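# Guide a ring along a buzz wire to its green end

## Task

Carry the ring along the wire until it reaches the green section at the far end, and leave it hanging there on its own. Nothing, the ring included, may ever touch the thin part of the wire; any contact is an immediate failure. Afterwards open the gripper and move the arm away. It only counts if the ring stays put without the robot holding it.

## Robot and tools

Robot: two xArm7 arms with parallel grippers, named left_arm and right_arm. The names are labels, not image sides. Each arm has 7 joints in this column order: waist, shoulder, upper arm roll, elbow, forearm roll, wrist pitch, wrist roll. Each gripper also has an opening value.

Frame: every reported pose uses one scene frame. Its origin is on the table top midway between the arms. +x points out over the table, +z points up, and left_arm sits on the +y side. Base roots: left_arm at (-0.043, +0.266, +0.301) m, right_arm at (-0.048, -0.245, +0.301) m. Both bases are tilted. Any mounting plates, and the metal frame behind the arms, are fixed obstacles.

Gripper geometry: the fingers point along the gripper's +z axis and close along its y axis. end_effector_position is the point between the closed finger pads, about 2 cm short of the fingertips. Closing pushes the tips roughly 10 mm further along +z. Printed hand positions get less accurate at long reach.

Tool execute_actions, argument "actions": a list holding one action, one wait, or nothing.
- Empty list: no motion, just returns the current state.
- Action: {"rows": [...], "steps": n}, with n from 1 to 15 (default 15). Each step lasts 1/30 s. Up to 15 rows, one per step; if there are fewer rows than steps, the last row repeats.
- Every row is a single flat list of 16 numbers covering both arms, even when only one arm moves: left_arm's 7 joint targets, then its opening, then the same 8 for right_arm.
- Joint numbers are absolute target angles in radians, in the same form that Joint positions prints. They are not offsets.
- Opening runs from -1 (closed) to +1 (fully open, about 0.084 m between pads).
- Wait: {"steps": n} with n up to 300 and no rows. It counts from the last result, and your reply time is included.
- Optional "pictures" (boolean) turns camera images on or off. They are on by default.

Joint ranges in radians, in column order: waist -6.283 to 6.283; shoulder -2.059 to 2.094; upper arm roll -6.283 to 6.283; elbow -0.192 to 3.927; forearm roll -6.283 to 6.283; wrist pitch -1.693 to 3.142; wrist roll -6.283 to 6.283.
- A call is refused, and nothing moves, if a target exceeds a range end by more than 0.010 and lies further out than the current angle.
- The true ends can be off by up to 0.010. A target beyond a true end is cut off at that end, and the result reports "joint sent to its limit". That line may refer to an earlier action.

Motion limits:
- Joint targets move at most 3.14 rad/s and need 0.16 s to speed up from rest. The joints of one arm are slowed together so they arrive together.
- Each step's target stays within 0.623 rad of the measured angle.
- If a step's targets would carry the gripper more than 70 mm from where it now is, the whole arm's targets are scaled back.
- Between calls the arms keep heading for the last row sent, until they have settled or a step is HELD.

Result lines:
- State line per arm: end_effector_position (m), end_effector_quat_wxyz, and linear and angular velocities.
- Joint positions and Joint velocities: 7 joints per arm (rad, rad/s), then the finger-pad gap (m, m/s).
- grip_measured: the measured opening on the command scale. To keep hold of something, command a value clearly below it; the lower the value, the firmer the squeeze.
- "joint command not followed": the clearance check altered or blocked joint targets. HELD marks steps on which your row was partly or wholly not sent.
- Joint torques: total drive outputs, with offsets and noise.
- MOTOR HOT appears from 65 °C. At 80 °C an OVER-TEMPERATURE FAULT applies the brakes until the motors cool.
- TORQUE FAULT: contact torque reached a load limit, in N m: waist 46, shoulder 46, upper arm roll 27.6, elbow 27.6, forearm roll 27.6, wrist pitch 18.4, wrist roll 18.4. The arm backs off, stays still for 10 s, and the rest of the call is dropped.

Other tools:
- zoom_image: camera ("cam_left_wrist" or "cam_right_wrist", each 896x504) and region [x0, y0, x1, y1] in image pixels, origin at top left, at most 504x504. Returns a closer view.
- show_instructions: shows the reference images.
- read_manual: optional section "licences"; returns the URDF licence text.
- finished_scene: scene (integer 1 to 2).

Each wrist camera's optical frame has +z forward, +x to the image's right and +y down.

Cautions:
- Keep the ring and both grippers off the thin wire at all times.
- Don't let the arms collide with or press on each other.
- Nothing may be pushed or knocked off the table.
- Avoid dropping, slamming or shoving hard.
- A fast close can squeeze much harder than intended.
- Objects may occasionally get nudged by outside pushes.
- Before finishing, release the ring on the green part, check that it hangs there by itself, and move the gripper clear.

Each tool is called after "Request:" as name(argument=value, ...), one argument or row to a line, values as JSON.

Reference images:

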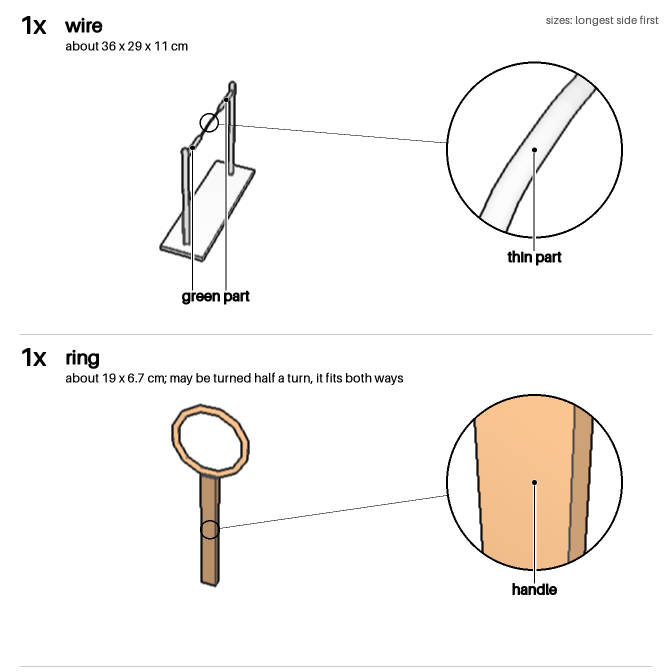

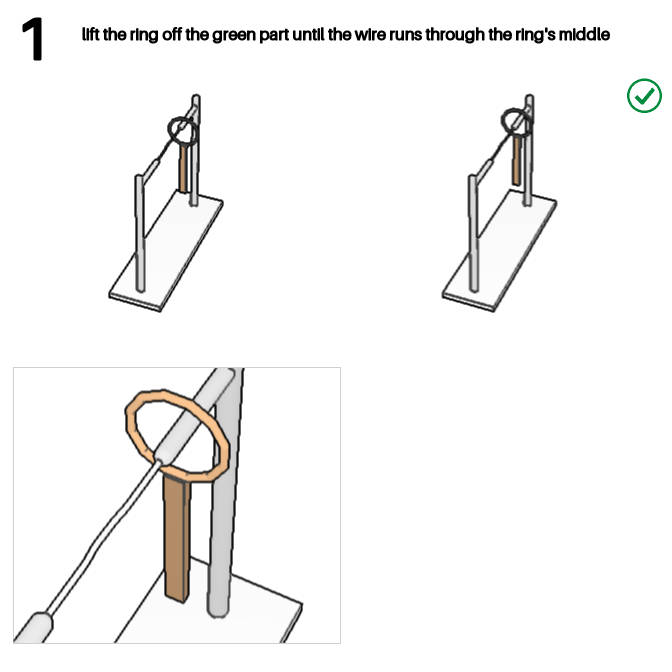

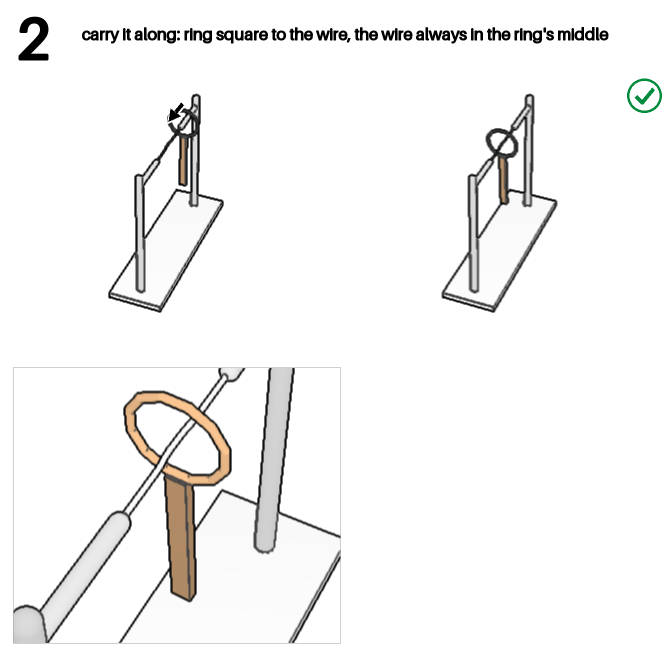

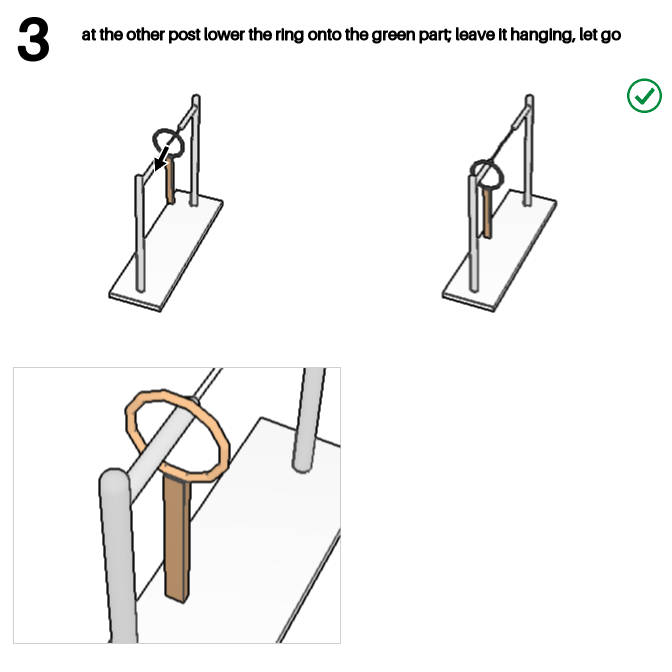

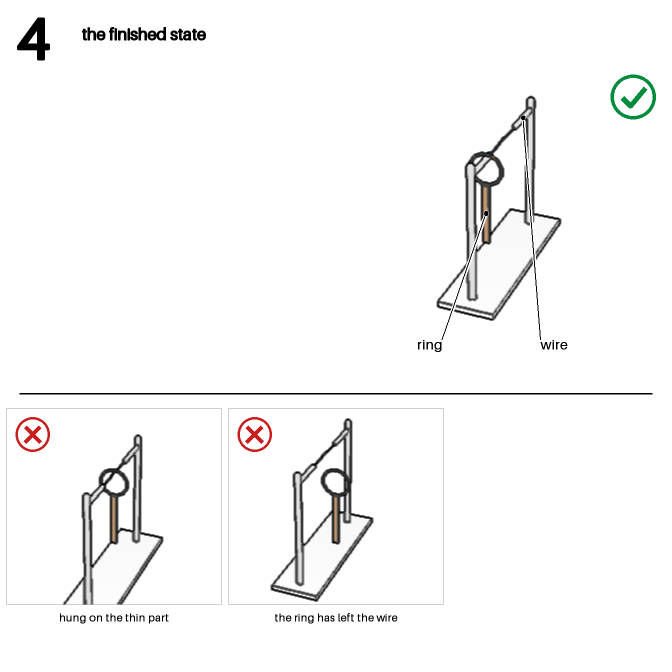

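## Session

Request:
execute_actions(
  actions=[],
)

Scene clock: 0.00 s of 4600.00 s.
left_arm: end_effector_position=(+0.3856, +0.5828, +0.3313) grip_measured=+1.00 end_effector_quat_wxyz=(-0.470, +0.281, +0.814, +0.195) end_effector_velocity=(-0.000, +0.000, +0.000) end_effector_angular_velocity=(+0.001, -0.000, +0.001) | right_arm: end_effector_position=(+0.5675, +0.0164, +0.3513) grip_measured=+1.00 end_effector_quat_wxyz=(+0.632, -0.169, +0.651, -0.387) end_effector_velocity=(-0.001, +0.001, -0.000) end_effector_angular_velocity=(-0.001, +0.001, +0.003)
Joint positions: left_arm=[ 1.515 -1.404 -1.267  1.105  0.225  1.544  3.884  0.084] | right_arm=[ 0.688  1.257  0.074  1.487 -2.716  2.15  -1.9    0.084]
Joint velocities: left_arm=[ 0.    -0.     0.001 -0.     0.    -0.    -0.001 -0.   ] | right_arm=[ 0.     0.    -0.    -0.002 -0.    -0.    -0.    -0.   ]
Joint torques (N m, as the arm reports them, + toward a larger angle): no reading

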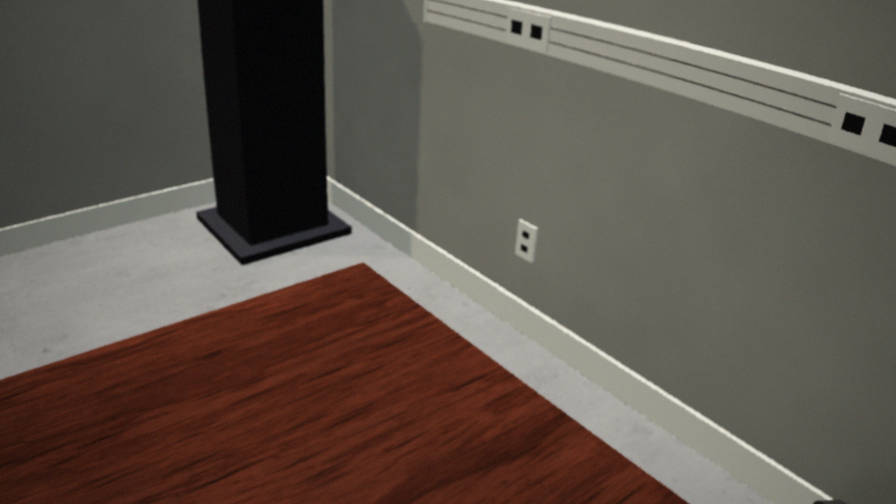

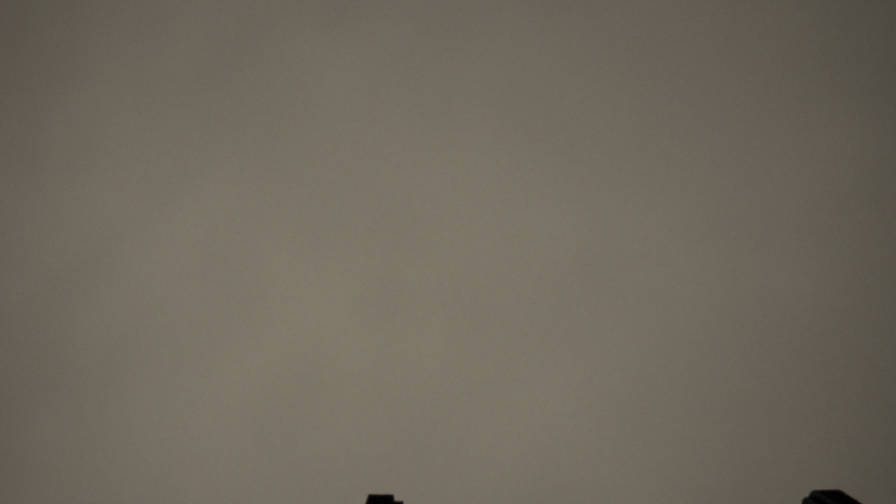

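Request:
execute_actions(
  actions=[
    {"rows":[[1.515,-1.404,-1.267,1.105,0.225,1.544,3.884,1,1.65,0.3,0.0,0.906,-0.932,1.485,1.82,1]],"steps":15},
  ],
  pictures=false,
)

Request:
execute_actions(
  actions=[
    {"steps":60},
  ],
)

Scene clock: 120.50 s of 4600.00 s.
left_arm: end_effector_position=(+0.3858, +0.5828, +0.3312) grip_measured=+1.00 end_effector_quat_wxyz=(-0.469, +0.281, +0.814, +0.196) end_effector_velocity=(-0.000, +0.001, +0.000) end_effector_angular_velocity=(+0.001, -0.000, +0.003) | right_arm: end_effector_position=(+0.5197, +0.0312, +0.5044) grip_measured=+1.00 end_effector_quat_wxyz=(+0.671, -0.106, +0.723, -0.126) end_effector_velocity=(-0.130, -0.071, +0.350) end_effector_angular_velocity=(+1.196, +0.212, +0.218)
Joint positions: left_arm=[ 1.515 -1.404 -1.267  1.105  0.225  1.544  3.884  0.084] | right_arm=[ 1.073  0.873  0.039  1.2   -2.331  1.825 -1.515  0.084]
Joint velocities: left_arm=[ 0.    -0.     0.002 -0.    -0.     0.    -0.    -0.   ] | right_arm=[ 0.798 -0.794 -0.051 -0.412  0.794 -0.476  0.793  0.   ]
Joint torques (N m, as the arm reports them, + toward a larger angle): left_arm=[-20.09   2.59   9.     6.39   1.33   0.83  -0.42] | right_arm=[ 25.99 -14.67  14.71   9.51  -1.45   0.66  -0.47]
Steps of this call (steps 1 to 90: nothing new was sent; then 117.00 s passed at rest; steps 91 to 105: all 15 steps of this action). Readings (joint positions):
91: left_arm=[1.515 -1.404 -1.267 1.105 0.225 1.544 3.884] | right_arm=[0.688 1.257 0.074 1.486 -2.716 2.149 -1.899]
92: left_arm=[1.515 -1.404 -1.267 1.105 0.225 1.544 3.884] | right_arm=[0.693 1.251 0.072 1.480 -2.709 2.142 -1.892]
94: left_arm=[1.515 -1.404 -1.267 1.105 0.225 1.544 3.884] | right_arm=[0.740 1.201 0.058 1.427 -2.653 2.087 -1.838]
98: left_arm=[1.515 -1.404 -1.267 1.105 0.225 1.544 3.884] | right_arm=[0.879 1.067 0.056 1.322 -2.526 1.965 -1.710]
105: the state above

Scene clock: 122.50 s of 4600.00 s.
left_arm: end_effector_position=(+0.3858, +0.5828, +0.3312) grip_measured=+1.00 end_effector_quat_wxyz=(-0.469, +0.281, +0.814, +0.196) end_effector_velocity=(+0.000, +0.000, -0.000) end_effector_angular_velocity=(+0.000, +0.001, -0.002) | right_arm: end_effector_position=(+0.2387, -0.0785, +0.5362) grip_measured=+1.00 end_effector_quat_wxyz=(-0.098, +0.967, +0.022, +0.235) end_effector_velocity=(-0.000, +0.000, +0.000) end_effector_angular_velocity=(+0.003, +0.001, -0.003)
Joint positions: left_arm=[ 1.515 -1.404 -1.267  1.105  0.225  1.544  3.884  0.084] | right_arm=[ 1.65   0.3    0.     0.906 -0.932  1.485  1.819  0.084]
Joint velocities: left_arm=[-0.    -0.    -0.001 -0.     0.001 -0.     0.001 -0.   ] | right_arm=[ 0.     0.001  0.     0.001  0.    -0.     0.004  0.   ]
Joint torques (N m, as the arm reports them, + toward a larger angle): left_arm=[-19.94   2.7    8.97   6.47   1.23   0.65  -0.61] | right_arm=[10.91 -5.52  9.4  13.8  -0.83 -1.72 -0.46]
Steps of this call (steps 1 to 60: the robot went on to your last target). Readings (joint positions):
1: left_arm=[1.515 -1.404 -1.267 1.105 0.225 1.544 3.884] | right_arm=[1.099 0.846 0.037 1.187 -2.305 1.809 -1.488]
2: left_arm=[1.515 -1.404 -1.267 1.105 0.225 1.544 3.884] | right_arm=[1.126 0.820 0.035 1.173 -2.277 1.794 -1.461]
4: left_arm=[1.515 -1.404 -1.267 1.105 0.225 1.544 3.884] | right_arm=[1.179 0.767 0.031 1.146 -2.217 1.763 -1.401]
8: left_arm=[1.515 -1.404 -1.267 1.105 0.225 1.544 3.884] | right_arm=[1.288 0.659 0.024 1.091 -2.073 1.698 -1.257]
60: the state above

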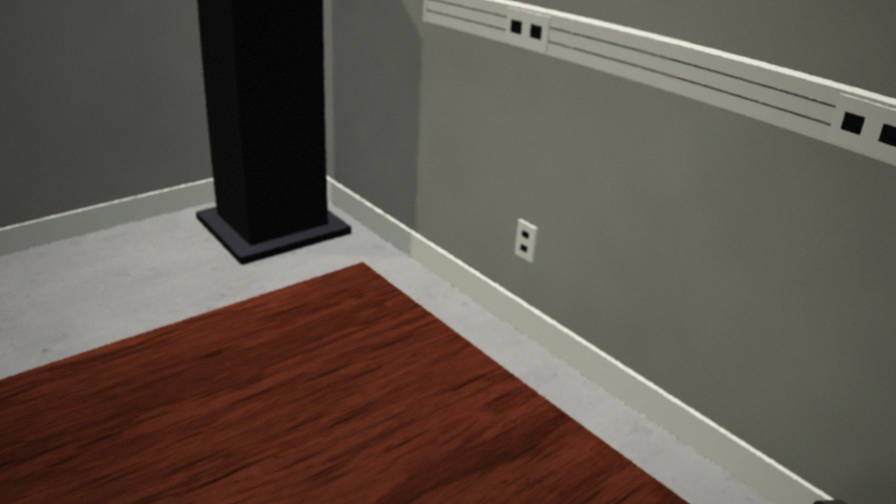

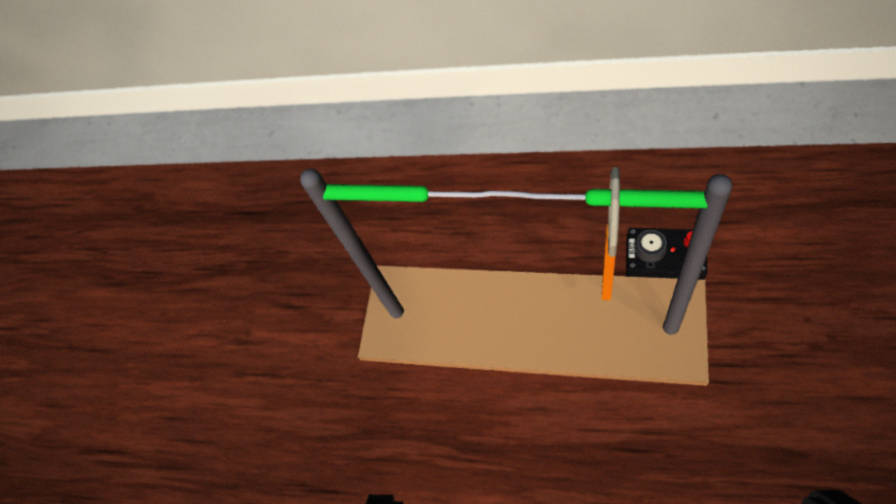

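Request:
execute_actions(
  actions=[
    {"rows":[[1.515,-1.404,-1.267,1.105,0.225,1.544,3.884,1,1.24,0.58,0.0,0.842,-1.527,1.706,2.09,0.0]],"steps":15},
  ],
  pictures=false,
)

Request:
execute_actions(
  actions=[
    {"rows":[[1.515,-1.404,-1.267,1.105,0.225,1.544,3.884,1,0.87,0.829,0.0,0.786,-2.048,1.899,2.33,0.0]],"steps":15},
  ],
  pictures=false,
)

Request:
execute_actions(
  actions=[
    {"rows":[[1.515,-1.404,-1.267,1.105,0.225,1.544,3.884,1,0.612,1.005,0.0,0.746,-2.42,2.037,2.501,0.0]],"steps":15},
  ],
  pictures=false,
)

Request:
execute_actions(
  actions=[
    {"steps":20},
  ],
)

Scene clock: 243.00 s of 4600.00 s.
left_arm: end_effector_position=(+0.3858, +0.5828, +0.3312) grip_measured=+1.00 end_effector_quat_wxyz=(-0.469, +0.281, +0.814, +0.196) end_effector_velocity=(-0.000, +0.000, -0.000) end_effector_angular_velocity=(-0.000, -0.001, +0.001) | right_arm: end_effector_position=(+0.3609, -0.0913, +0.4196) grip_measured=-0.01 end_effector_quat_wxyz=(+0.051, +0.925, -0.040, +0.375) end_effector_velocity=(+0.237, -0.042, -0.275) end_effector_angular_velocity=(-0.496, -0.725, -0.287)
Joint positions: left_arm=[ 1.515 -1.404 -1.267  1.105  0.225  1.544  3.884  0.084] | right_arm=[ 1.338  0.513 -0.001  0.857 -1.384  1.653  2.025  0.044]
Joint velocities: left_arm=[ 0.     0.     0.     0.    -0.001  0.    -0.    -0.   ] | right_arm=[-0.791  0.538  0.001 -0.122 -1.143  0.422  0.517 -0.001]
Joint torques (N m, as the arm reports them, + toward a larger angle): left_arm=[-20.65   2.56   9.2    6.47   1.2    0.71  -0.43] | right_arm=[ 18.6  -10.23  12.62  11.45  -1.07  -0.87  -0.37]
Steps of this call (steps 1 to 15: the robot went on to your last target; steps 16 to 90: nothing new was sent; then 117.00 s passed at rest; steps 91 to 105: all 15 steps of this action). Readings (joint positions):
91: left_arm=[1.515 -1.404 -1.267 1.105 0.225 1.544 3.884] | right_arm=[1.650 0.300 0.000 0.906 -0.932 1.485 1.820]
92: left_arm=[1.515 -1.404 -1.267 1.105 0.225 1.544 3.884] | right_arm=[1.646 0.302 0.001 0.906 -0.939 1.488 1.824]
94: left_arm=[1.515 -1.404 -1.267 1.105 0.225 1.544 3.884] | right_arm=[1.613 0.326 0.006 0.903 -0.994 1.507 1.849]
98: left_arm=[1.515 -1.404 -1.267 1.105 0.225 1.544 3.884] | right_arm=[1.512 0.394 -0.002 0.884 -1.130 1.559 1.910]
105: the state above

Scene clock: 243.50 s of 4600.00 s.
left_arm: end_effector_position=(+0.3858, +0.5828, +0.3312) grip_measured=+1.00 end_effector_quat_wxyz=(-0.469, +0.281, +0.814, +0.196) end_effector_velocity=(-0.000, +0.001, +0.000) end_effector_angular_velocity=(+0.001, +0.000, +0.001) | right_arm: end_effector_position=(+0.4290, -0.1023, +0.2700) grip_measured=-0.01 end_effector_quat_wxyz=(+0.099, +0.846, -0.026, +0.523) end_effector_velocity=(-0.002, -0.005, -0.200) end_effector_angular_velocity=(-0.000, -0.252, +0.171)
Joint positions: left_arm=[ 1.515 -1.404 -1.267  1.105  0.225  1.544  3.884  0.084] | right_arm=[ 0.904  0.806 -0.003  0.79  -1.996  1.879  2.306  0.044]
Joint velocities: left_arm=[ 0.    -0.     0.001 -0.     0.001  0.    -0.001 -0.   ] | right_arm=[-0.54   0.362 -0.022 -0.103 -0.725  0.265  0.331 -0.   ]
Joint torques (N m, as the arm reports them, + toward a larger angle): left_arm=[-20.55   2.5    9.06   6.41   1.24   0.91  -0.45] | right_arm=[ 35.43 -17.68  19.4    8.84  -0.23   0.41  -0.78]
Steps of this call (steps 1 to 15: all 15 steps of this action). Readings (joint positions):
1: left_arm=[1.515 -1.404 -1.267 1.105 0.225 1.544 3.884] | right_arm=[1.312 0.530 -0.001 0.853 -1.421 1.667 2.042]
2: left_arm=[1.515 -1.404 -1.267 1.105 0.225 1.544 3.884] | right_arm=[1.287 0.548 -0.001 0.849 -1.457 1.680 2.059]
4: left_arm=[1.515 -1.404 -1.267 1.105 0.225 1.544 3.884] | right_arm=[1.232 0.585 0.000 0.841 -1.533 1.709 2.095]
8: left_arm=[1.515 -1.404 -1.267 1.105 0.225 1.544 3.884] | right_arm=[1.112 0.666 -0.000 0.823 -1.704 1.772 2.173]
15: the state above

Scene clock: 244.00 s of 4600.00 s.
left_arm: end_effector_position=(+0.3858, +0.5828, +0.3312) grip_measured=+1.00 end_effector_quat_wxyz=(-0.469, +0.281, +0.814, +0.196) end_effector_velocity=(-0.000, -0.000, +0.000) end_effector_angular_velocity=(+0.001, +0.001, -0.001) | right_arm: end_effector_position=(+0.4047, -0.0891, +0.1813) grip_measured=-0.01 end_effector_quat_wxyz=(+0.013, +0.819, -0.018, +0.574) end_effector_velocity=(+0.005, +0.012, +0.011) end_effector_angular_velocity=(+0.067, -0.044, +0.003)
Joint positions: left_arm=[ 1.515 -1.404 -1.267  1.105  0.225  1.544  3.884  0.084] | right_arm=[ 0.616  1.002  0.001  0.747 -2.415  2.035  2.499  0.044]
Joint velocities: left_arm=[-0.    -0.    -0.001  0.001  0.001  0.002 -0.    -0.   ] | right_arm=[-0.016  0.01   0.017  0.011 -0.06   0.027  0.028 -0.   ]
Joint torques (N m, as the arm reports them, + toward a larger angle): left_arm=[-20.28   2.03   8.92   6.19   1.13   0.47  -0.48] | right_arm=[ 22.75 -12.33  14.68   1.71  -0.61   0.45  -0.37]
Steps of this call (steps 1 to 15: all 15 steps of this action). Readings (joint positions):
1: left_arm=[1.515 -1.404 -1.267 1.105 0.225 1.544 3.884] | right_arm=[0.889 0.816 -0.003 0.787 -2.016 1.887 2.315]
2: left_arm=[1.515 -1.404 -1.267 1.105 0.225 1.544 3.884] | right_arm=[0.877 0.824 -0.002 0.785 -2.035 1.894 2.324]
4: left_arm=[1.515 -1.404 -1.267 1.105 0.225 1.544 3.884] | right_arm=[0.831 0.856 0.005 0.782 -2.112 1.924 2.360]
8: left_arm=[1.515 -1.404 -1.267 1.105 0.225 1.544 3.884] | right_arm=[0.686 0.954 -0.003 0.757 -2.310 1.996 2.450]
15: the state above

Scene clock: 244.67 s of 4600.00 s.
left_arm: end_effector_position=(+0.3858, +0.5828, +0.3312) grip_measured=+1.00 end_effector_quat_wxyz=(-0.469, +0.281, +0.814, +0.196) end_effector_velocity=(+0.000, +0.000, -0.000) end_effector_angular_velocity=(+0.001, -0.000, -0.002) | right_arm: end_effector_position=(+0.4040, -0.0896, +0.1795) grip_measured=-0.01 end_effector_quat_wxyz=(+0.013, +0.819, -0.018, +0.574) end_effector_velocity=(+0.001, -0.000, -0.000) end_effector_angular_velocity=(+0.000, -0.000, -0.003)
Joint positions: left_arm=[ 1.515 -1.404 -1.267  1.105  0.225  1.544  3.884  0.084] | right_arm=[ 0.612  1.005  0.     0.746 -2.42   2.037  2.501  0.044]
Joint velocities: left_arm=[ 0.     0.    -0.001  0.     0.001 -0.001 -0.001  0.   ] | right_arm=[-0.001 -0.    -0.     0.002 -0.    -0.     0.    -0.   ]
Joint torques (N m, as the arm reports them, + toward a larger angle): left_arm=[-19.34   2.71   8.9    6.62   1.12   0.91  -0.59] | right_arm=[ 23.08 -12.02  15.18   1.97  -1.22   0.62  -0.29]
Steps of this call (steps 1 to 15: the robot went on to your last target; steps 16 to 20: nothing new was sent). Readings (joint positions):
1: left_arm=[1.515 -1.404 -1.267 1.105 0.225 1.544 3.884] | right_arm=[0.616 1.003 0.002 0.747 -2.417 2.036 2.499]
2: left_arm=[1.515 -1.404 -1.267 1.105 0.225 1.544 3.884] | right_arm=[0.615 1.003 0.002 0.747 -2.418 2.036 2.500]
4: left_arm=[1.515 -1.404 -1.267 1.105 0.225 1.544 3.884] | right_arm=[0.614 1.004 0.001 0.747 -2.419 2.037 2.501]
8: left_arm=[1.515 -1.404 -1.267 1.105 0.225 1.544 3.884] | right_arm=[0.613 1.004 0.000 0.746 -2.420 2.037 2.501]
20: the state above
All arms were judged still, so your last target was given up. Only a new action makes them travel on or press farther. Fingers that are still opening or closing keep moving.

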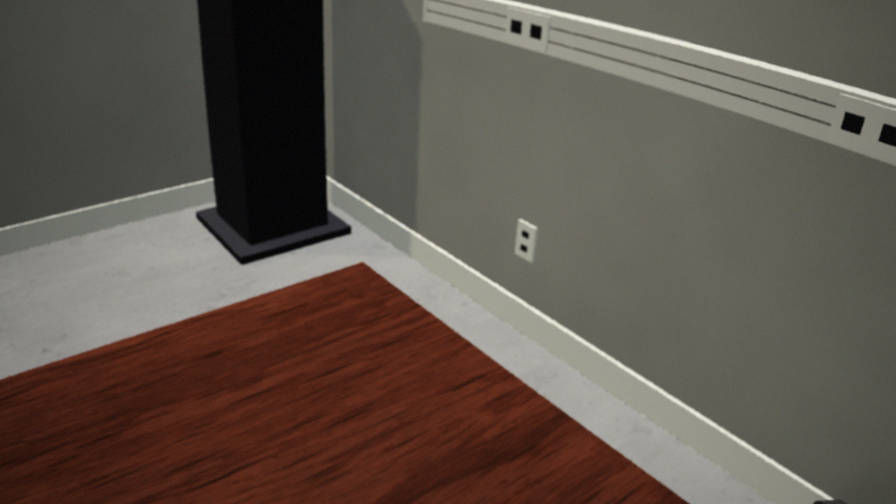

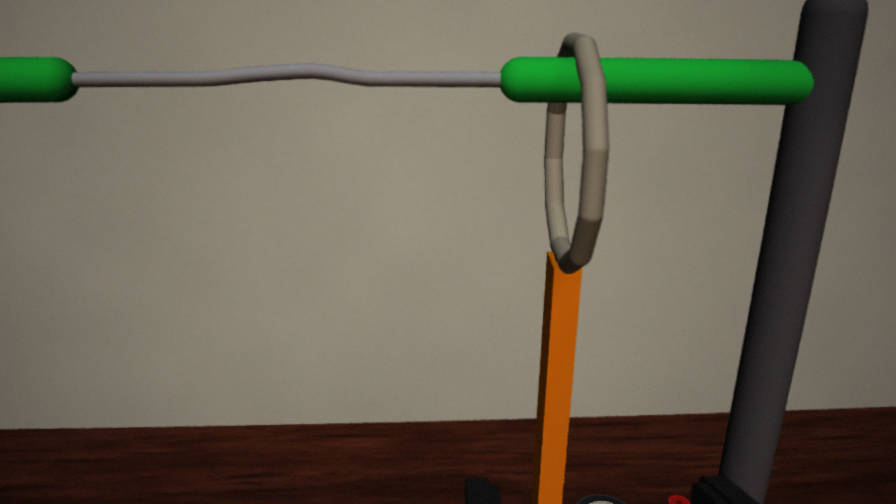

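Request:
execute_actions(
  actions=[
    {"rows":[[1.515,-1.404,-1.267,1.105,0.225,1.544,3.884,1,0.51,0.9655,0.0,0.822,-2.5515,1.9495,2.4195,0.0]],"steps":12},
  ],
  pictures=false,
)

Request:
execute_actions(
  actions=[
    {"rows":[[1.515,-1.404,-1.267,1.105,0.225,1.544,3.884,1,0.408,0.926,0.0,0.8975,-2.683,1.862,2.338,0.0]],"steps":15},
  ],
  pictures=false,
)

Request:
execute_actions(
  actions=[
    {"steps":15},
  ],
)

Scene clock: 295.13 s of 4600.00 s.
left_arm: end_effector_position=(+0.3858, +0.5828, +0.3312) grip_measured=+1.00 end_effector_quat_wxyz=(-0.469, +0.281, +0.814, +0.196) end_effector_velocity=(-0.000, +0.001, +0.000) end_effector_angular_velocity=(+0.000, +0.000, +0.001) | right_arm: end_effector_position=(+0.4464, -0.0875, +0.1628) grip_measured=-0.01 end_effector_quat_wxyz=(+0.009, +0.822, -0.022, +0.569) end_effector_velocity=(-0.003, +0.017, +0.006) end_effector_angular_velocity=(+0.023, +0.002, +0.042)
Joint positions: left_arm=[ 1.515 -1.404 -1.267  1.105  0.225  1.544  3.884  0.084] | right_arm=[ 0.512  0.966  0.     0.82  -2.549  1.951  2.421  0.044]
Joint velocities: left_arm=[-0.     0.     0.001 -0.001  0.    -0.     0.001 -0.   ] | right_arm=[-0.002  0.003  0.02   0.002 -0.029 -0.024 -0.019  0.   ]
Joint torques (N m, as the arm reports them, + toward a larger angle): left_arm=[-20.43   3.02   8.86   6.3    1.48   0.76  -0.6 ] | right_arm=[ 24.02 -12.42  15.6    1.72  -1.17   0.56  -0.53]
Steps of this call (steps 1 to 90: nothing new was sent; then 47.07 s passed at rest; steps 91 to 102: all 12 steps of this action). Readings (joint positions):
91: left_arm=[1.515 -1.404 -1.267 1.105 0.225 1.544 3.884] | right_arm=[0.612 1.005 0.000 0.746 -2.420 2.037 2.501]
92: left_arm=[1.515 -1.404 -1.267 1.105 0.225 1.544 3.884] | right_arm=[0.608 1.004 0.001 0.749 -2.427 2.032 2.496]
94: left_arm=[1.515 -1.404 -1.267 1.105 0.225 1.544 3.884] | right_arm=[0.574 0.992 0.004 0.773 -2.473 2.000 2.468]
98: left_arm=[1.515 -1.404 -1.267 1.105 0.225 1.544 3.884] | right_arm=[0.517 0.967 -0.004 0.819 -2.538 1.960 2.428]
102: the state above

Scene clock: 295.63 s of 4600.00 s.
left_arm: end_effector_position=(+0.3858, +0.5828, +0.3312) grip_measured=+1.00 end_effector_quat_wxyz=(-0.469, +0.281, +0.814, +0.196) end_effector_velocity=(-0.000, -0.000, -0.000) end_effector_angular_velocity=(-0.002, +0.002, +0.000) | right_arm: end_effector_position=(+0.4927, -0.0952, +0.1466) grip_measured=-0.01 end_effector_quat_wxyz=(+0.012, +0.819, -0.018, +0.573) end_effector_velocity=(+0.007, -0.005, -0.003) end_effector_angular_velocity=(-0.008, -0.004, -0.010)
Joint positions: left_arm=[ 1.515 -1.404 -1.267  1.105  0.225  1.544  3.884  0.084] | right_arm=[ 0.409  0.927  0.001  0.896 -2.682  1.862  2.338  0.044]
Joint velocities: left_arm=[-0.     0.    -0.001 -0.    -0.001  0.001  0.001  0.   ] | right_arm=[-0.009 -0.004 -0.007  0.011 -0.008 -0.004 -0.005 -0.   ]
Joint torques (N m, as the arm reports them, + toward a larger angle): left_arm=[-20.39   2.32   9.43   6.23   1.43   0.71  -0.31] | right_arm=[ 25.62 -12.8   15.93   1.1   -1.35   0.45  -0.3 ]
Steps of this call (steps 1 to 15: all 15 steps of this action). Readings (joint positions):
1: left_arm=[1.515 -1.404 -1.267 1.105 0.225 1.544 3.884] | right_arm=[0.511 0.966 0.001 0.820 -2.550 1.950 2.420]
2: left_arm=[1.515 -1.404 -1.267 1.105 0.225 1.544 3.884] | right_arm=[0.507 0.965 0.002 0.823 -2.557 1.945 2.416]
4: left_arm=[1.515 -1.404 -1.267 1.105 0.225 1.544 3.884] | right_arm=[0.473 0.953 0.005 0.847 -2.604 1.913 2.387]
8: left_arm=[1.515 -1.404 -1.267 1.105 0.225 1.544 3.884] | right_arm=[0.415 0.927 -0.004 0.894 -2.669 1.873 2.347]
15: the state above

Scene clock: 296.13 s of 4600.00 s.
left_arm: end_effector_position=(+0.3858, +0.5828, +0.3312) grip_measured=+1.00 end_effector_quat_wxyz=(-0.469, +0.281, +0.814, +0.196) end_effector_velocity=(+0.000, +0.000, +0.000) end_effector_angular_velocity=(+0.002, -0.001, -0.002) | right_arm: end_effector_position=(+0.4936, -0.0961, +0.1461) grip_measured=-0.01 end_effector_quat_wxyz=(+0.013, +0.819, -0.018, +0.573) end_effector_velocity=(+0.000, -0.001, -0.000) end_effector_angular_velocity=(-0.000, -0.001, -0.001)
Joint positions: left_arm=[ 1.515 -1.404 -1.267  1.105  0.225  1.544  3.884  0.084] | right_arm=[ 0.408  0.926  0.     0.897 -2.683  1.862  2.338  0.044]
Joint velocities: left_arm=[-0.    -0.    -0.001  0.     0.003 -0.001 -0.001  0.   ] | right_arm=[-0.    -0.    -0.001  0.    -0.     0.     0.001  0.   ]
Joint torques (N m, as the arm reports them, + toward a larger angle): left_arm=[-20.34   2.82   9.04   6.45   1.37   0.67  -0.55] | right_arm=[ 25.61 -12.8   16.16   1.6   -1.39   0.55  -0.32]
Steps of this call (steps 1 to 15: the robot went on to your last target). Readings (joint positions):
1: left_arm=[1.515 -1.404 -1.267 1.105 0.225 1.544 3.884] | right_arm=[0.409 0.927 0.001 0.896 -2.682 1.862 2.338]
2: left_arm=[1.515 -1.404 -1.267 1.105 0.225 1.544 3.884] | right_arm=[0.409 0.926 0.000 0.897 -2.683 1.862 2.338]
4: left_arm=[1.515 -1.404 -1.267 1.105 0.225 1.544 3.884] | right_arm=[0.409 0.926 0.000 0.897 -2.683 1.862 2.338]
8: left_arm=[1.515 -1.404 -1.267 1.105 0.225 1.544 3.884] | right_arm=[0.408 0.926 0.000 0.897 -2.683 1.862 2.338]
15: the state above
All arms were judged still, so your last target was given up. Only a new action makes them travel on or press farther. Fingers that are still opening or closing keep moving.

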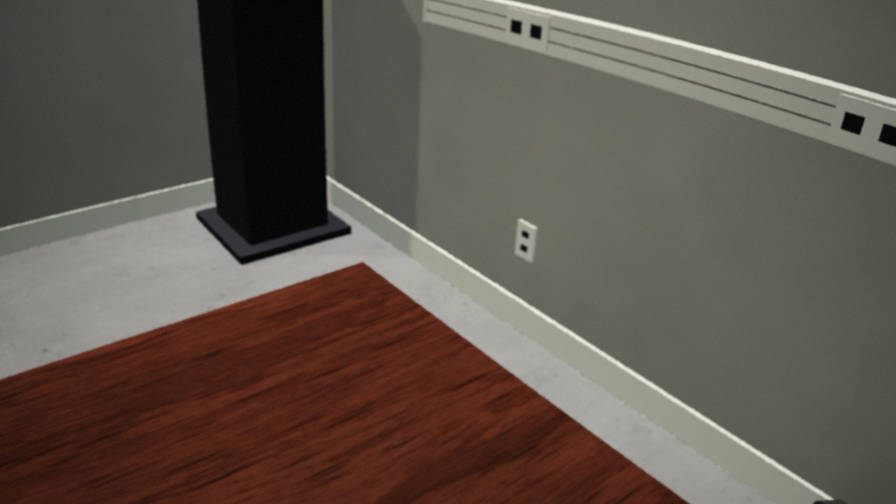

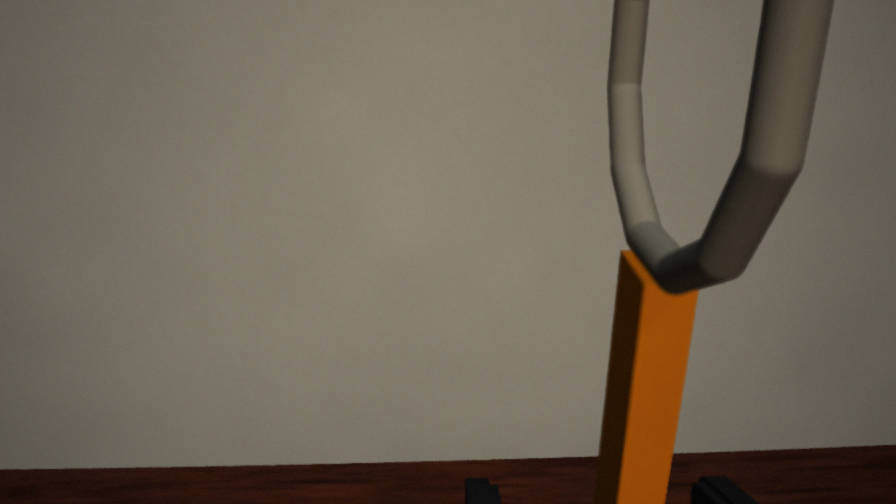

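Request:
zoom_image(
  camera="cam_right_wrist",
  region=[440, 240, 840, 504],
)

Region (440, 240, 840, 504) of cam_right_wrist's 896x504 image, scaled by 1.260, with more detail than that image has; it fills the top 333 rows of this view, and the rest is white.

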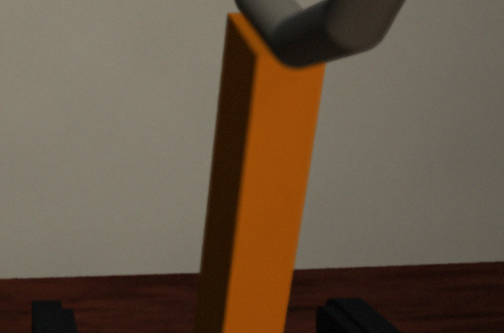

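Request:
execute_actions(
  actions=[
    {"rows":[[1.515,-1.404,-1.267,1.105,0.225,1.544,3.884,1,0.408,0.926,0.0,0.8975,-2.683,1.862,2.338,-0.2],[1.515,-1.404,-1.267,1.105,0.225,1.544,3.884,1,0.408,0.926,0.0,0.8975,-2.683,1.862,2.338,-0.35],[1.515,-1.404,-1.267,1.105,0.225,1.544,3.884,1,0.408,0.926,0.0,0.8975,-2.683,1.862,2.338,-0.5],[1.515,-1.404,-1.267,1.105,0.225,1.544,3.884,1,0.408,0.926,0.0,0.8975,-2.683,1.862,2.338,-0.6],[1.515,-1.404,-1.267,1.105,0.225,1.544,3.884,1,0.408,0.926,0.0,0.8975,-2.683,1.862,2.338,-0.66],[1.515,-1.404,-1.267,1.105,0.225,1.544,3.884,1,0.408,0.926,0.0,0.8975,-2.683,1.862,2.338,-0.72],[1.515,-1.404,-1.267,1.105,0.225,1.544,3.884,1,0.408,0.926,0.0,0.8975,-2.683,1.862,2.338,-0.77],[1.515,-1.404,-1.267,1.105,0.225,1.544,3.884,1,0.408,0.926,0.0,0.8975,-2.683,1.862,2.338,-0.82],[1.515,-1.404,-1.267,1.105,0.225,1.544,3.884,1,0.408,0.926,0.0,0.8975,-2.683,1.862,2.338,-0.87],[1.515,-1.404,-1.267,1.105,0.225,1.544,3.884,1,0.408,0.926,0.0,0.8975,-2.683,1.862,2.338,-0.92],[1.515,-1.404,-1.267,1.105,0.225,1.544,3.884,1,0.408,0.926,0.0,0.8975,-2.683,1.862,2.338,-1]],"steps":15},
  ],
)

Scene clock: 337.63 s of 4600.00 s.
left_arm: end_effector_position=(+0.3858, +0.5828, +0.3312) grip_measured=+1.00 end_effector_quat_wxyz=(-0.469, +0.281, +0.814, +0.196) end_effector_velocity=(+0.000, -0.000, -0.000) end_effector_angular_velocity=(+0.001, -0.001, -0.000) | right_arm: end_effector_position=(+0.4936, -0.0962, +0.1461) grip_measured=-0.82 end_effector_quat_wxyz=(+0.013, +0.819, -0.018, +0.573) end_effector_velocity=(-0.000, -0.000, -0.000) end_effector_angular_velocity=(-0.000, +0.001, +0.000)
Joint positions: left_arm=[ 1.515 -1.404 -1.267  1.105  0.225  1.544  3.884  0.084] | right_arm=[ 0.408  0.926  0.     0.897 -2.683  1.862  2.338  0.008]
Joint velocities: left_arm=[-0.     0.    -0.     0.     0.    -0.    -0.002  0.   ] | right_arm=[-0.     0.    -0.    -0.001  0.     0.     0.    -0.   ]
Joint torques (N m, as the arm reports them, + toward a larger angle): left_arm=[-19.38   2.56   9.16   6.83   1.08   1.    -0.36] | right_arm=[ 25.52 -12.73  16.12   1.29  -1.47   0.52  -0.42]
Steps of this call (steps 1 to 90: nothing new was sent; then 38.00 s passed at rest; steps 91 to 105: all 15 steps of this action). Readings (joint positions):
91: left_arm=[1.515 -1.404 -1.267 1.105 0.225 1.544 3.884] | right_arm=[0.408 0.926 0.000 0.897 -2.683 1.862 2.338]
92: left_arm=[1.515 -1.404 -1.267 1.105 0.225 1.544 3.884] | right_arm=[0.408 0.926 0.000 0.897 -2.683 1.862 2.338]
94: left_arm=[1.515 -1.404 -1.267 1.105 0.225 1.544 3.884] | right_arm=[0.408 0.926 0.000 0.898 -2.683 1.862 2.338]
98: left_arm=[1.515 -1.404 -1.267 1.105 0.225 1.544 3.884] | right_arm=[0.408 0.926 -0.000 0.898 -2.683 1.862 2.338]
105: the state above

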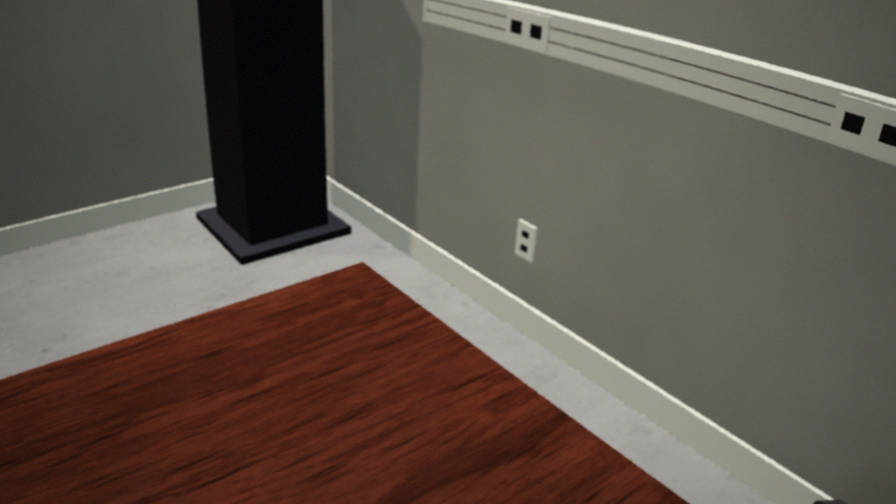

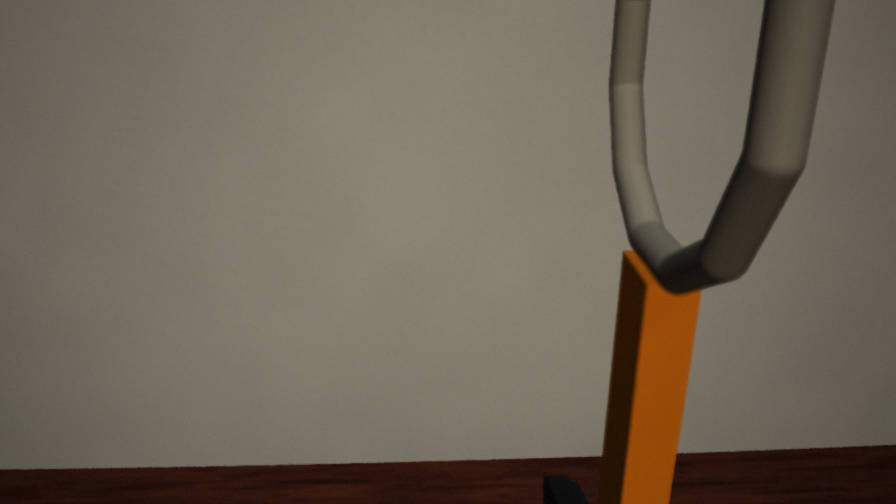

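Request:
execute_actions(
  actions=[
    {"rows":[[1.515,-1.404,-1.267,1.105,0.225,1.544,3.884,1,0.422,0.9155,0.0,0.889,-2.6695,1.86,2.337,-1],[1.515,-1.404,-1.267,1.105,0.225,1.544,3.884,1,0.422,0.9155,0.0,0.889,-2.6695,1.86,2.337,-1],[1.515,-1.404,-1.267,1.105,0.225,1.544,3.884,1,0.4355,0.905,0.0,0.881,-2.656,1.858,2.3365,-1],[1.515,-1.404,-1.267,1.105,0.225,1.544,3.884,1,0.4355,0.905,0.0,0.881,-2.656,1.858,2.3365,-1],[1.515,-1.404,-1.267,1.105,0.225,1.544,3.884,1,0.449,0.8945,0.0,0.872,-2.6425,1.856,2.336,-1],[1.515,-1.404,-1.267,1.105,0.225,1.544,3.884,1,0.449,0.8945,0.0,0.872,-2.6425,1.856,2.336,-1],[1.515,-1.404,-1.267,1.105,0.225,1.544,3.884,1,0.463,0.884,0.0,0.864,-2.629,1.8535,2.335,-1]],"steps":15},
  ],
  pictures=false,
)

Request:
execute_actions(
  actions=[
    {"steps":10},
  ],
)

Scene clock: 388.90 s of 4600.00 s.
left_arm: end_effector_position=(+0.3858, +0.5828, +0.3312) grip_measured=+1.00 end_effector_quat_wxyz=(-0.469, +0.281, +0.814, +0.196) end_effector_velocity=(-0.000, -0.000, -0.000) end_effector_angular_velocity=(-0.000, -0.000, +0.001) | right_arm: end_effector_position=(+0.4935, -0.0960, +0.1677) grip_measured=-0.82 end_effector_quat_wxyz=(+0.013, +0.819, -0.018, +0.573) end_effector_velocity=(-0.002, -0.006, -0.003) end_effector_angular_velocity=(-0.015, +0.011, -0.004)
Joint positions: left_arm=[ 1.515 -1.404 -1.267  1.105  0.225  1.544  3.884  0.084] | right_arm=[ 0.462  0.885  0.     0.865 -2.63   1.854  2.335  0.008]
Joint velocities: left_arm=[ 0.    -0.    -0.    -0.001 -0.001 -0.001 -0.001  0.   ] | right_arm=[ 0.009 -0.009 -0.011 -0.011  0.018 -0.003 -0.001 -0.   ]
Joint torques (N m, as the arm reports them, + toward a larger angle): left_arm=[-20.5    1.86   8.83   6.21   1.13   0.66  -0.51] | right_arm=[ 25.68 -12.74  16.44   2.    -1.44   0.57  -0.41]
Steps of this call (steps 1 to 15: the robot went on to your last target; steps 16 to 90: nothing new was sent; then 47.77 s passed at rest; steps 91 to 105: all 15 steps of this action). Readings (joint positions):
91: left_arm=[1.515 -1.404 -1.267 1.105 0.225 1.544 3.884] | right_arm=[0.408 0.926 -0.000 0.897 -2.683 1.862 2.338]
92: left_arm=[1.515 -1.404 -1.267 1.105 0.225 1.544 3.884] | right_arm=[0.410 0.925 -0.000 0.896 -2.681 1.862 2.338]
94: left_arm=[1.515 -1.404 -1.267 1.105 0.225 1.544 3.884] | right_arm=[0.417 0.919 -0.001 0.892 -2.674 1.860 2.337]
98: left_arm=[1.515 -1.404 -1.267 1.105 0.225 1.544 3.884] | right_arm=[0.441 0.901 0.000 0.878 -2.651 1.857 2.336]
105: the state above

Scene clock: 389.23 s of 4600.00 s.
left_arm: end_effector_position=(+0.3858, +0.5828, +0.3312) grip_measured=+1.00 end_effector_quat_wxyz=(-0.469, +0.281, +0.814, +0.196) end_effector_velocity=(+0.000, +0.000, +0.000) end_effector_angular_velocity=(+0.001, +0.000, -0.000) | right_arm: end_effector_position=(+0.4935, -0.0961, +0.1679) grip_measured=-0.82 end_effector_quat_wxyz=(+0.013, +0.819, -0.018, +0.573) end_effector_velocity=(+0.000, -0.000, +0.000) end_effector_angular_velocity=(+0.001, -0.000, -0.001)
Joint positions: left_arm=[ 1.515 -1.404 -1.267  1.105  0.225  1.544  3.884  0.084] | right_arm=[ 0.463  0.884 -0.     0.864 -2.629  1.853  2.335  0.008]
Joint velocities: left_arm=[-0.     0.     0.     0.001  0.001  0.001 -0.    -0.   ] | right_arm=[ 0.    -0.001 -0.    -0.     0.     0.     0.001 -0.   ]
Joint torques (N m, as the arm reports them, + toward a larger angle): left_arm=[-19.8    2.78   9.16   6.27   1.2    0.68  -0.33] | right_arm=[ 25.67 -12.83  16.41   2.07  -1.53   0.52  -0.32]
Steps of this call (steps 1 to 10: the robot went on to your last target). Readings (joint positions):
1: left_arm=[1.515 -1.404 -1.267 1.105 0.225 1.544 3.884] | right_arm=[0.462 0.885 -0.000 0.865 -2.630 1.854 2.335]
2: left_arm=[1.515 -1.404 -1.267 1.105 0.225 1.544 3.884] | right_arm=[0.462 0.885 -0.000 0.864 -2.630 1.854 2.335]
4: left_arm=[1.515 -1.404 -1.267 1.105 0.225 1.544 3.884] | right_arm=[0.462 0.884 -0.000 0.864 -2.629 1.854 2.335]
8: left_arm=[1.515 -1.404 -1.267 1.105 0.225 1.544 3.884] | right_arm=[0.463 0.884 -0.000 0.864 -2.629 1.853 2.335]
10: the state above

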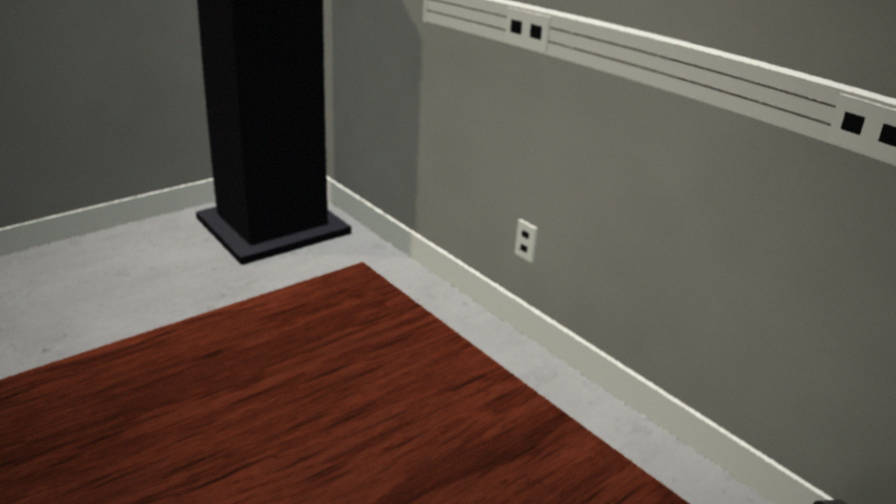

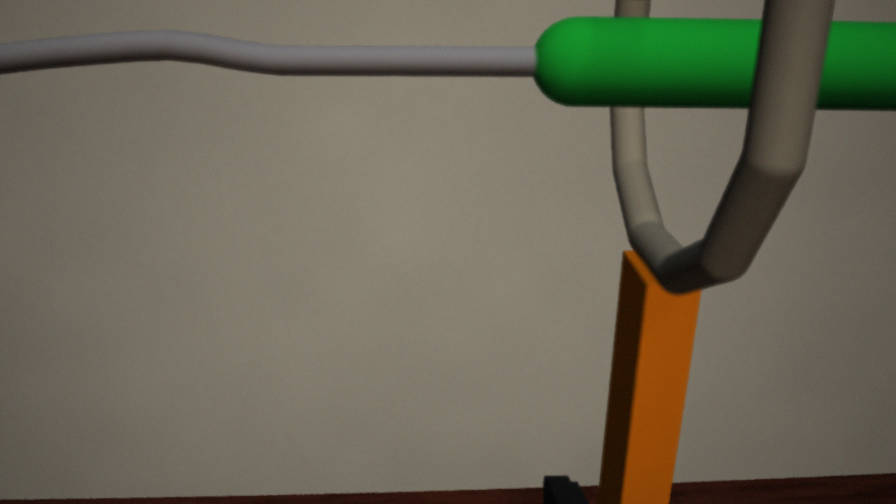

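Request:
execute_actions(
  actions=[
    {"rows":[[1.515,-1.404,-1.267,1.105,0.225,1.544,3.884,1,0.469,0.897,0,0.879,-2.623,1.8515,2.334,-1],[1.515,-1.404,-1.267,1.105,0.225,1.544,3.884,1,0.476,0.910,0,0.895,-2.617,1.8495,2.3325,-1],[1.515,-1.404,-1.267,1.105,0.225,1.544,3.884,1,0.4825,0.923,0,0.910,-2.6105,1.8475,2.331,-1],[1.515,-1.404,-1.267,1.105,0.225,1.544,3.884,1,0.489,0.936,0,0.925,-2.604,1.845,2.33,-1],[1.515,-1.404,-1.267,1.105,0.225,1.544,3.884,1,0.4955,0.949,0,0.941,-2.598,1.843,2.329,-1],[1.515,-1.404,-1.267,1.105,0.225,1.544,3.884,1,0.502,0.962,0,0.956,-2.592,1.841,2.3275,-1],[1.515,-1.404,-1.267,1.105,0.225,1.544,3.884,1,0.5085,0.975,0,0.971,-2.586,1.839,2.326,-1],[1.515,-1.404,-1.267,1.105,0.225,1.544,3.884,1,0.515,0.988,0,0.987,-2.58,1.837,2.325,-1],[1.515,-1.404,-1.267,1.105,0.225,1.544,3.884,1,0.5215,1.001,0,1.002,-2.5735,1.835,2.324,-1],[1.515,-1.404,-1.267,1.105,0.225,1.544,3.884,1,0.528,1.014,0,1.017,-2.567,1.833,2.3225,-1],[1.515,-1.404,-1.267,1.105,0.225,1.544,3.884,1,0.5345,1.027,0,1.033,-2.561,1.831,2.321,-1],[1.515,-1.404,-1.267,1.105,0.225,1.544,3.884,1,0.541,1.04,0,1.048,-2.555,1.829,2.32,-1]],"steps":15},
  ],
  pictures=false,
)

Request:
execute_actions(
  actions=[
    {"steps":12},
  ],
)

Scene clock: 414.60 s of 4600.00 s.
left_arm: end_effector_position=(+0.3858, +0.5828, +0.3312) grip_measured=+1.00 end_effector_quat_wxyz=(-0.469, +0.281, +0.814, +0.196) end_effector_velocity=(+0.000, -0.000, +0.000) end_effector_angular_velocity=(+0.001, -0.000, +0.000) | right_arm: end_effector_position=(+0.4958, -0.0453, +0.1685) grip_measured=-0.82 end_effector_quat_wxyz=(+0.012, +0.819, -0.018, +0.573) end_effector_velocity=(-0.009, +0.099, +0.010) end_effector_angular_velocity=(+0.020, -0.002, +0.022)
Joint positions: left_arm=[ 1.515 -1.404 -1.267  1.105  0.225  1.544  3.884  0.084] | right_arm=[ 0.532  1.022  0.001  1.026 -2.564  1.832  2.322  0.008]
Joint velocities: left_arm=[ 0.     0.    -0.     0.     0.     0.    -0.001 -0.   ] | right_arm=[ 0.13   0.245  0.014  0.276  0.11  -0.038 -0.022 -0.   ]
Joint torques (N m, as the arm reports them, + toward a larger angle): left_arm=[-20.08   1.87   9.31   6.32   1.28   0.68  -0.31] | right_arm=[ 24.45 -16.42  15.88   2.52  -1.68   0.58  -0.43]
Steps of this call (steps 1 to 15: the robot went on to your last target; steps 16 to 90: nothing new was sent; then 21.87 s passed at rest; steps 91 to 105: all 15 steps of this action). Readings (joint positions):
91: left_arm=[1.515 -1.404 -1.267 1.105 0.225 1.544 3.884] | right_arm=[0.463 0.884 -0.000 0.864 -2.629 1.853 2.335]
92: left_arm=[1.515 -1.404 -1.267 1.105 0.225 1.544 3.884] | right_arm=[0.464 0.886 -0.000 0.866 -2.628 1.853 2.335]
94: left_arm=[1.515 -1.404 -1.267 1.105 0.225 1.544 3.884] | right_arm=[0.469 0.896 -0.001 0.879 -2.623 1.852 2.334]
98: left_arm=[1.515 -1.404 -1.267 1.105 0.225 1.544 3.884] | right_arm=[0.490 0.937 0.000 0.927 -2.604 1.845 2.330]
105: the state above

Scene clock: 415.00 s of 4600.00 s.
left_arm: end_effector_position=(+0.3858, +0.5828, +0.3312) grip_measured=+1.00 end_effector_quat_wxyz=(-0.469, +0.281, +0.814, +0.196) end_effector_velocity=(-0.000, +0.000, -0.000) end_effector_angular_velocity=(-0.001, -0.001, +0.003) | right_arm: end_effector_position=(+0.4960, -0.0393, +0.1681) grip_measured=-0.82 end_effector_quat_wxyz=(+0.013, +0.819, -0.018, +0.573) end_effector_velocity=(-0.001, +0.002, +0.001) end_effector_angular_velocity=(+0.002, +0.001, +0.002)
Joint positions: left_arm=[ 1.515 -1.404 -1.267  1.105  0.225  1.544  3.884  0.084] | right_arm=[ 0.541  1.04  -0.     1.048 -2.555  1.829  2.32   0.008]
Joint velocities: left_arm=[ 0.     0.     0.001 -0.    -0.002  0.    -0.001  0.   ] | right_arm=[ 0.001  0.003  0.002  0.002  0.001 -0.001 -0.     0.   ]
Joint torques (N m, as the arm reports them, + toward a larger angle): left_arm=[-19.89   2.17   8.95   6.68   1.15   0.51  -0.14] | right_arm=[ 27.72 -13.76  16.9    3.15  -1.65   0.49  -0.39]
Steps of this call (steps 1 to 12: the robot went on to your last target). Readings (joint positions):
1: left_arm=[1.515 -1.404 -1.267 1.105 0.225 1.544 3.884] | right_arm=[0.536 1.028 0.001 1.033 -2.561 1.831 2.321]
2: left_arm=[1.515 -1.404 -1.267 1.105 0.225 1.544 3.884] | right_arm=[0.538 1.033 0.001 1.038 -2.559 1.830 2.321]
4: left_arm=[1.515 -1.404 -1.267 1.105 0.225 1.544 3.884] | right_arm=[0.540 1.037 0.000 1.044 -2.557 1.829 2.320]
8: left_arm=[1.515 -1.404 -1.267 1.105 0.225 1.544 3.884] | right_arm=[0.540 1.039 -0.001 1.047 -2.555 1.829 2.320]
12: the state above

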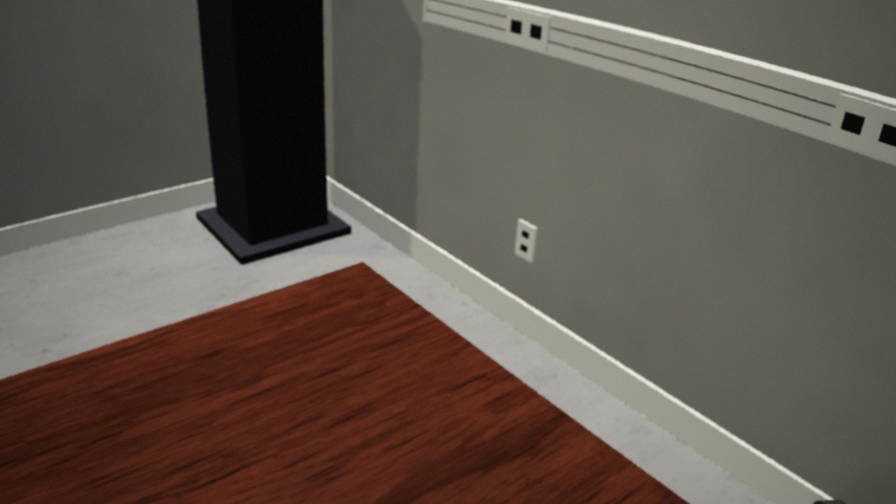

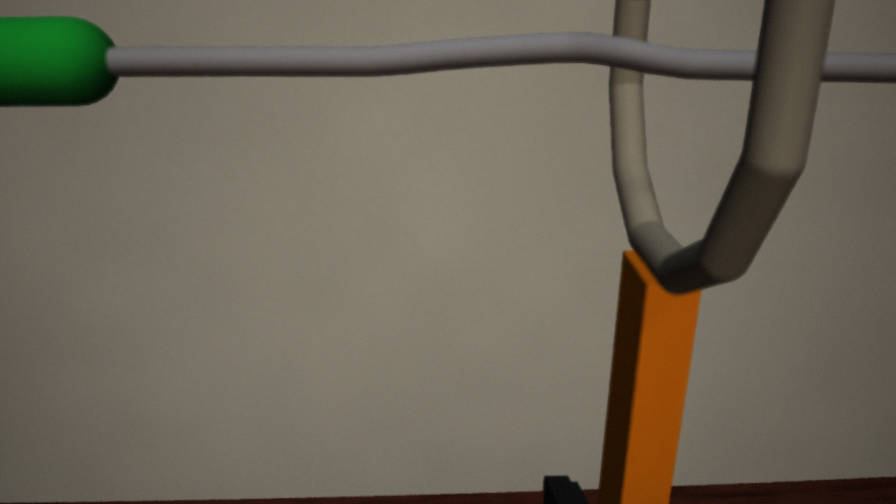

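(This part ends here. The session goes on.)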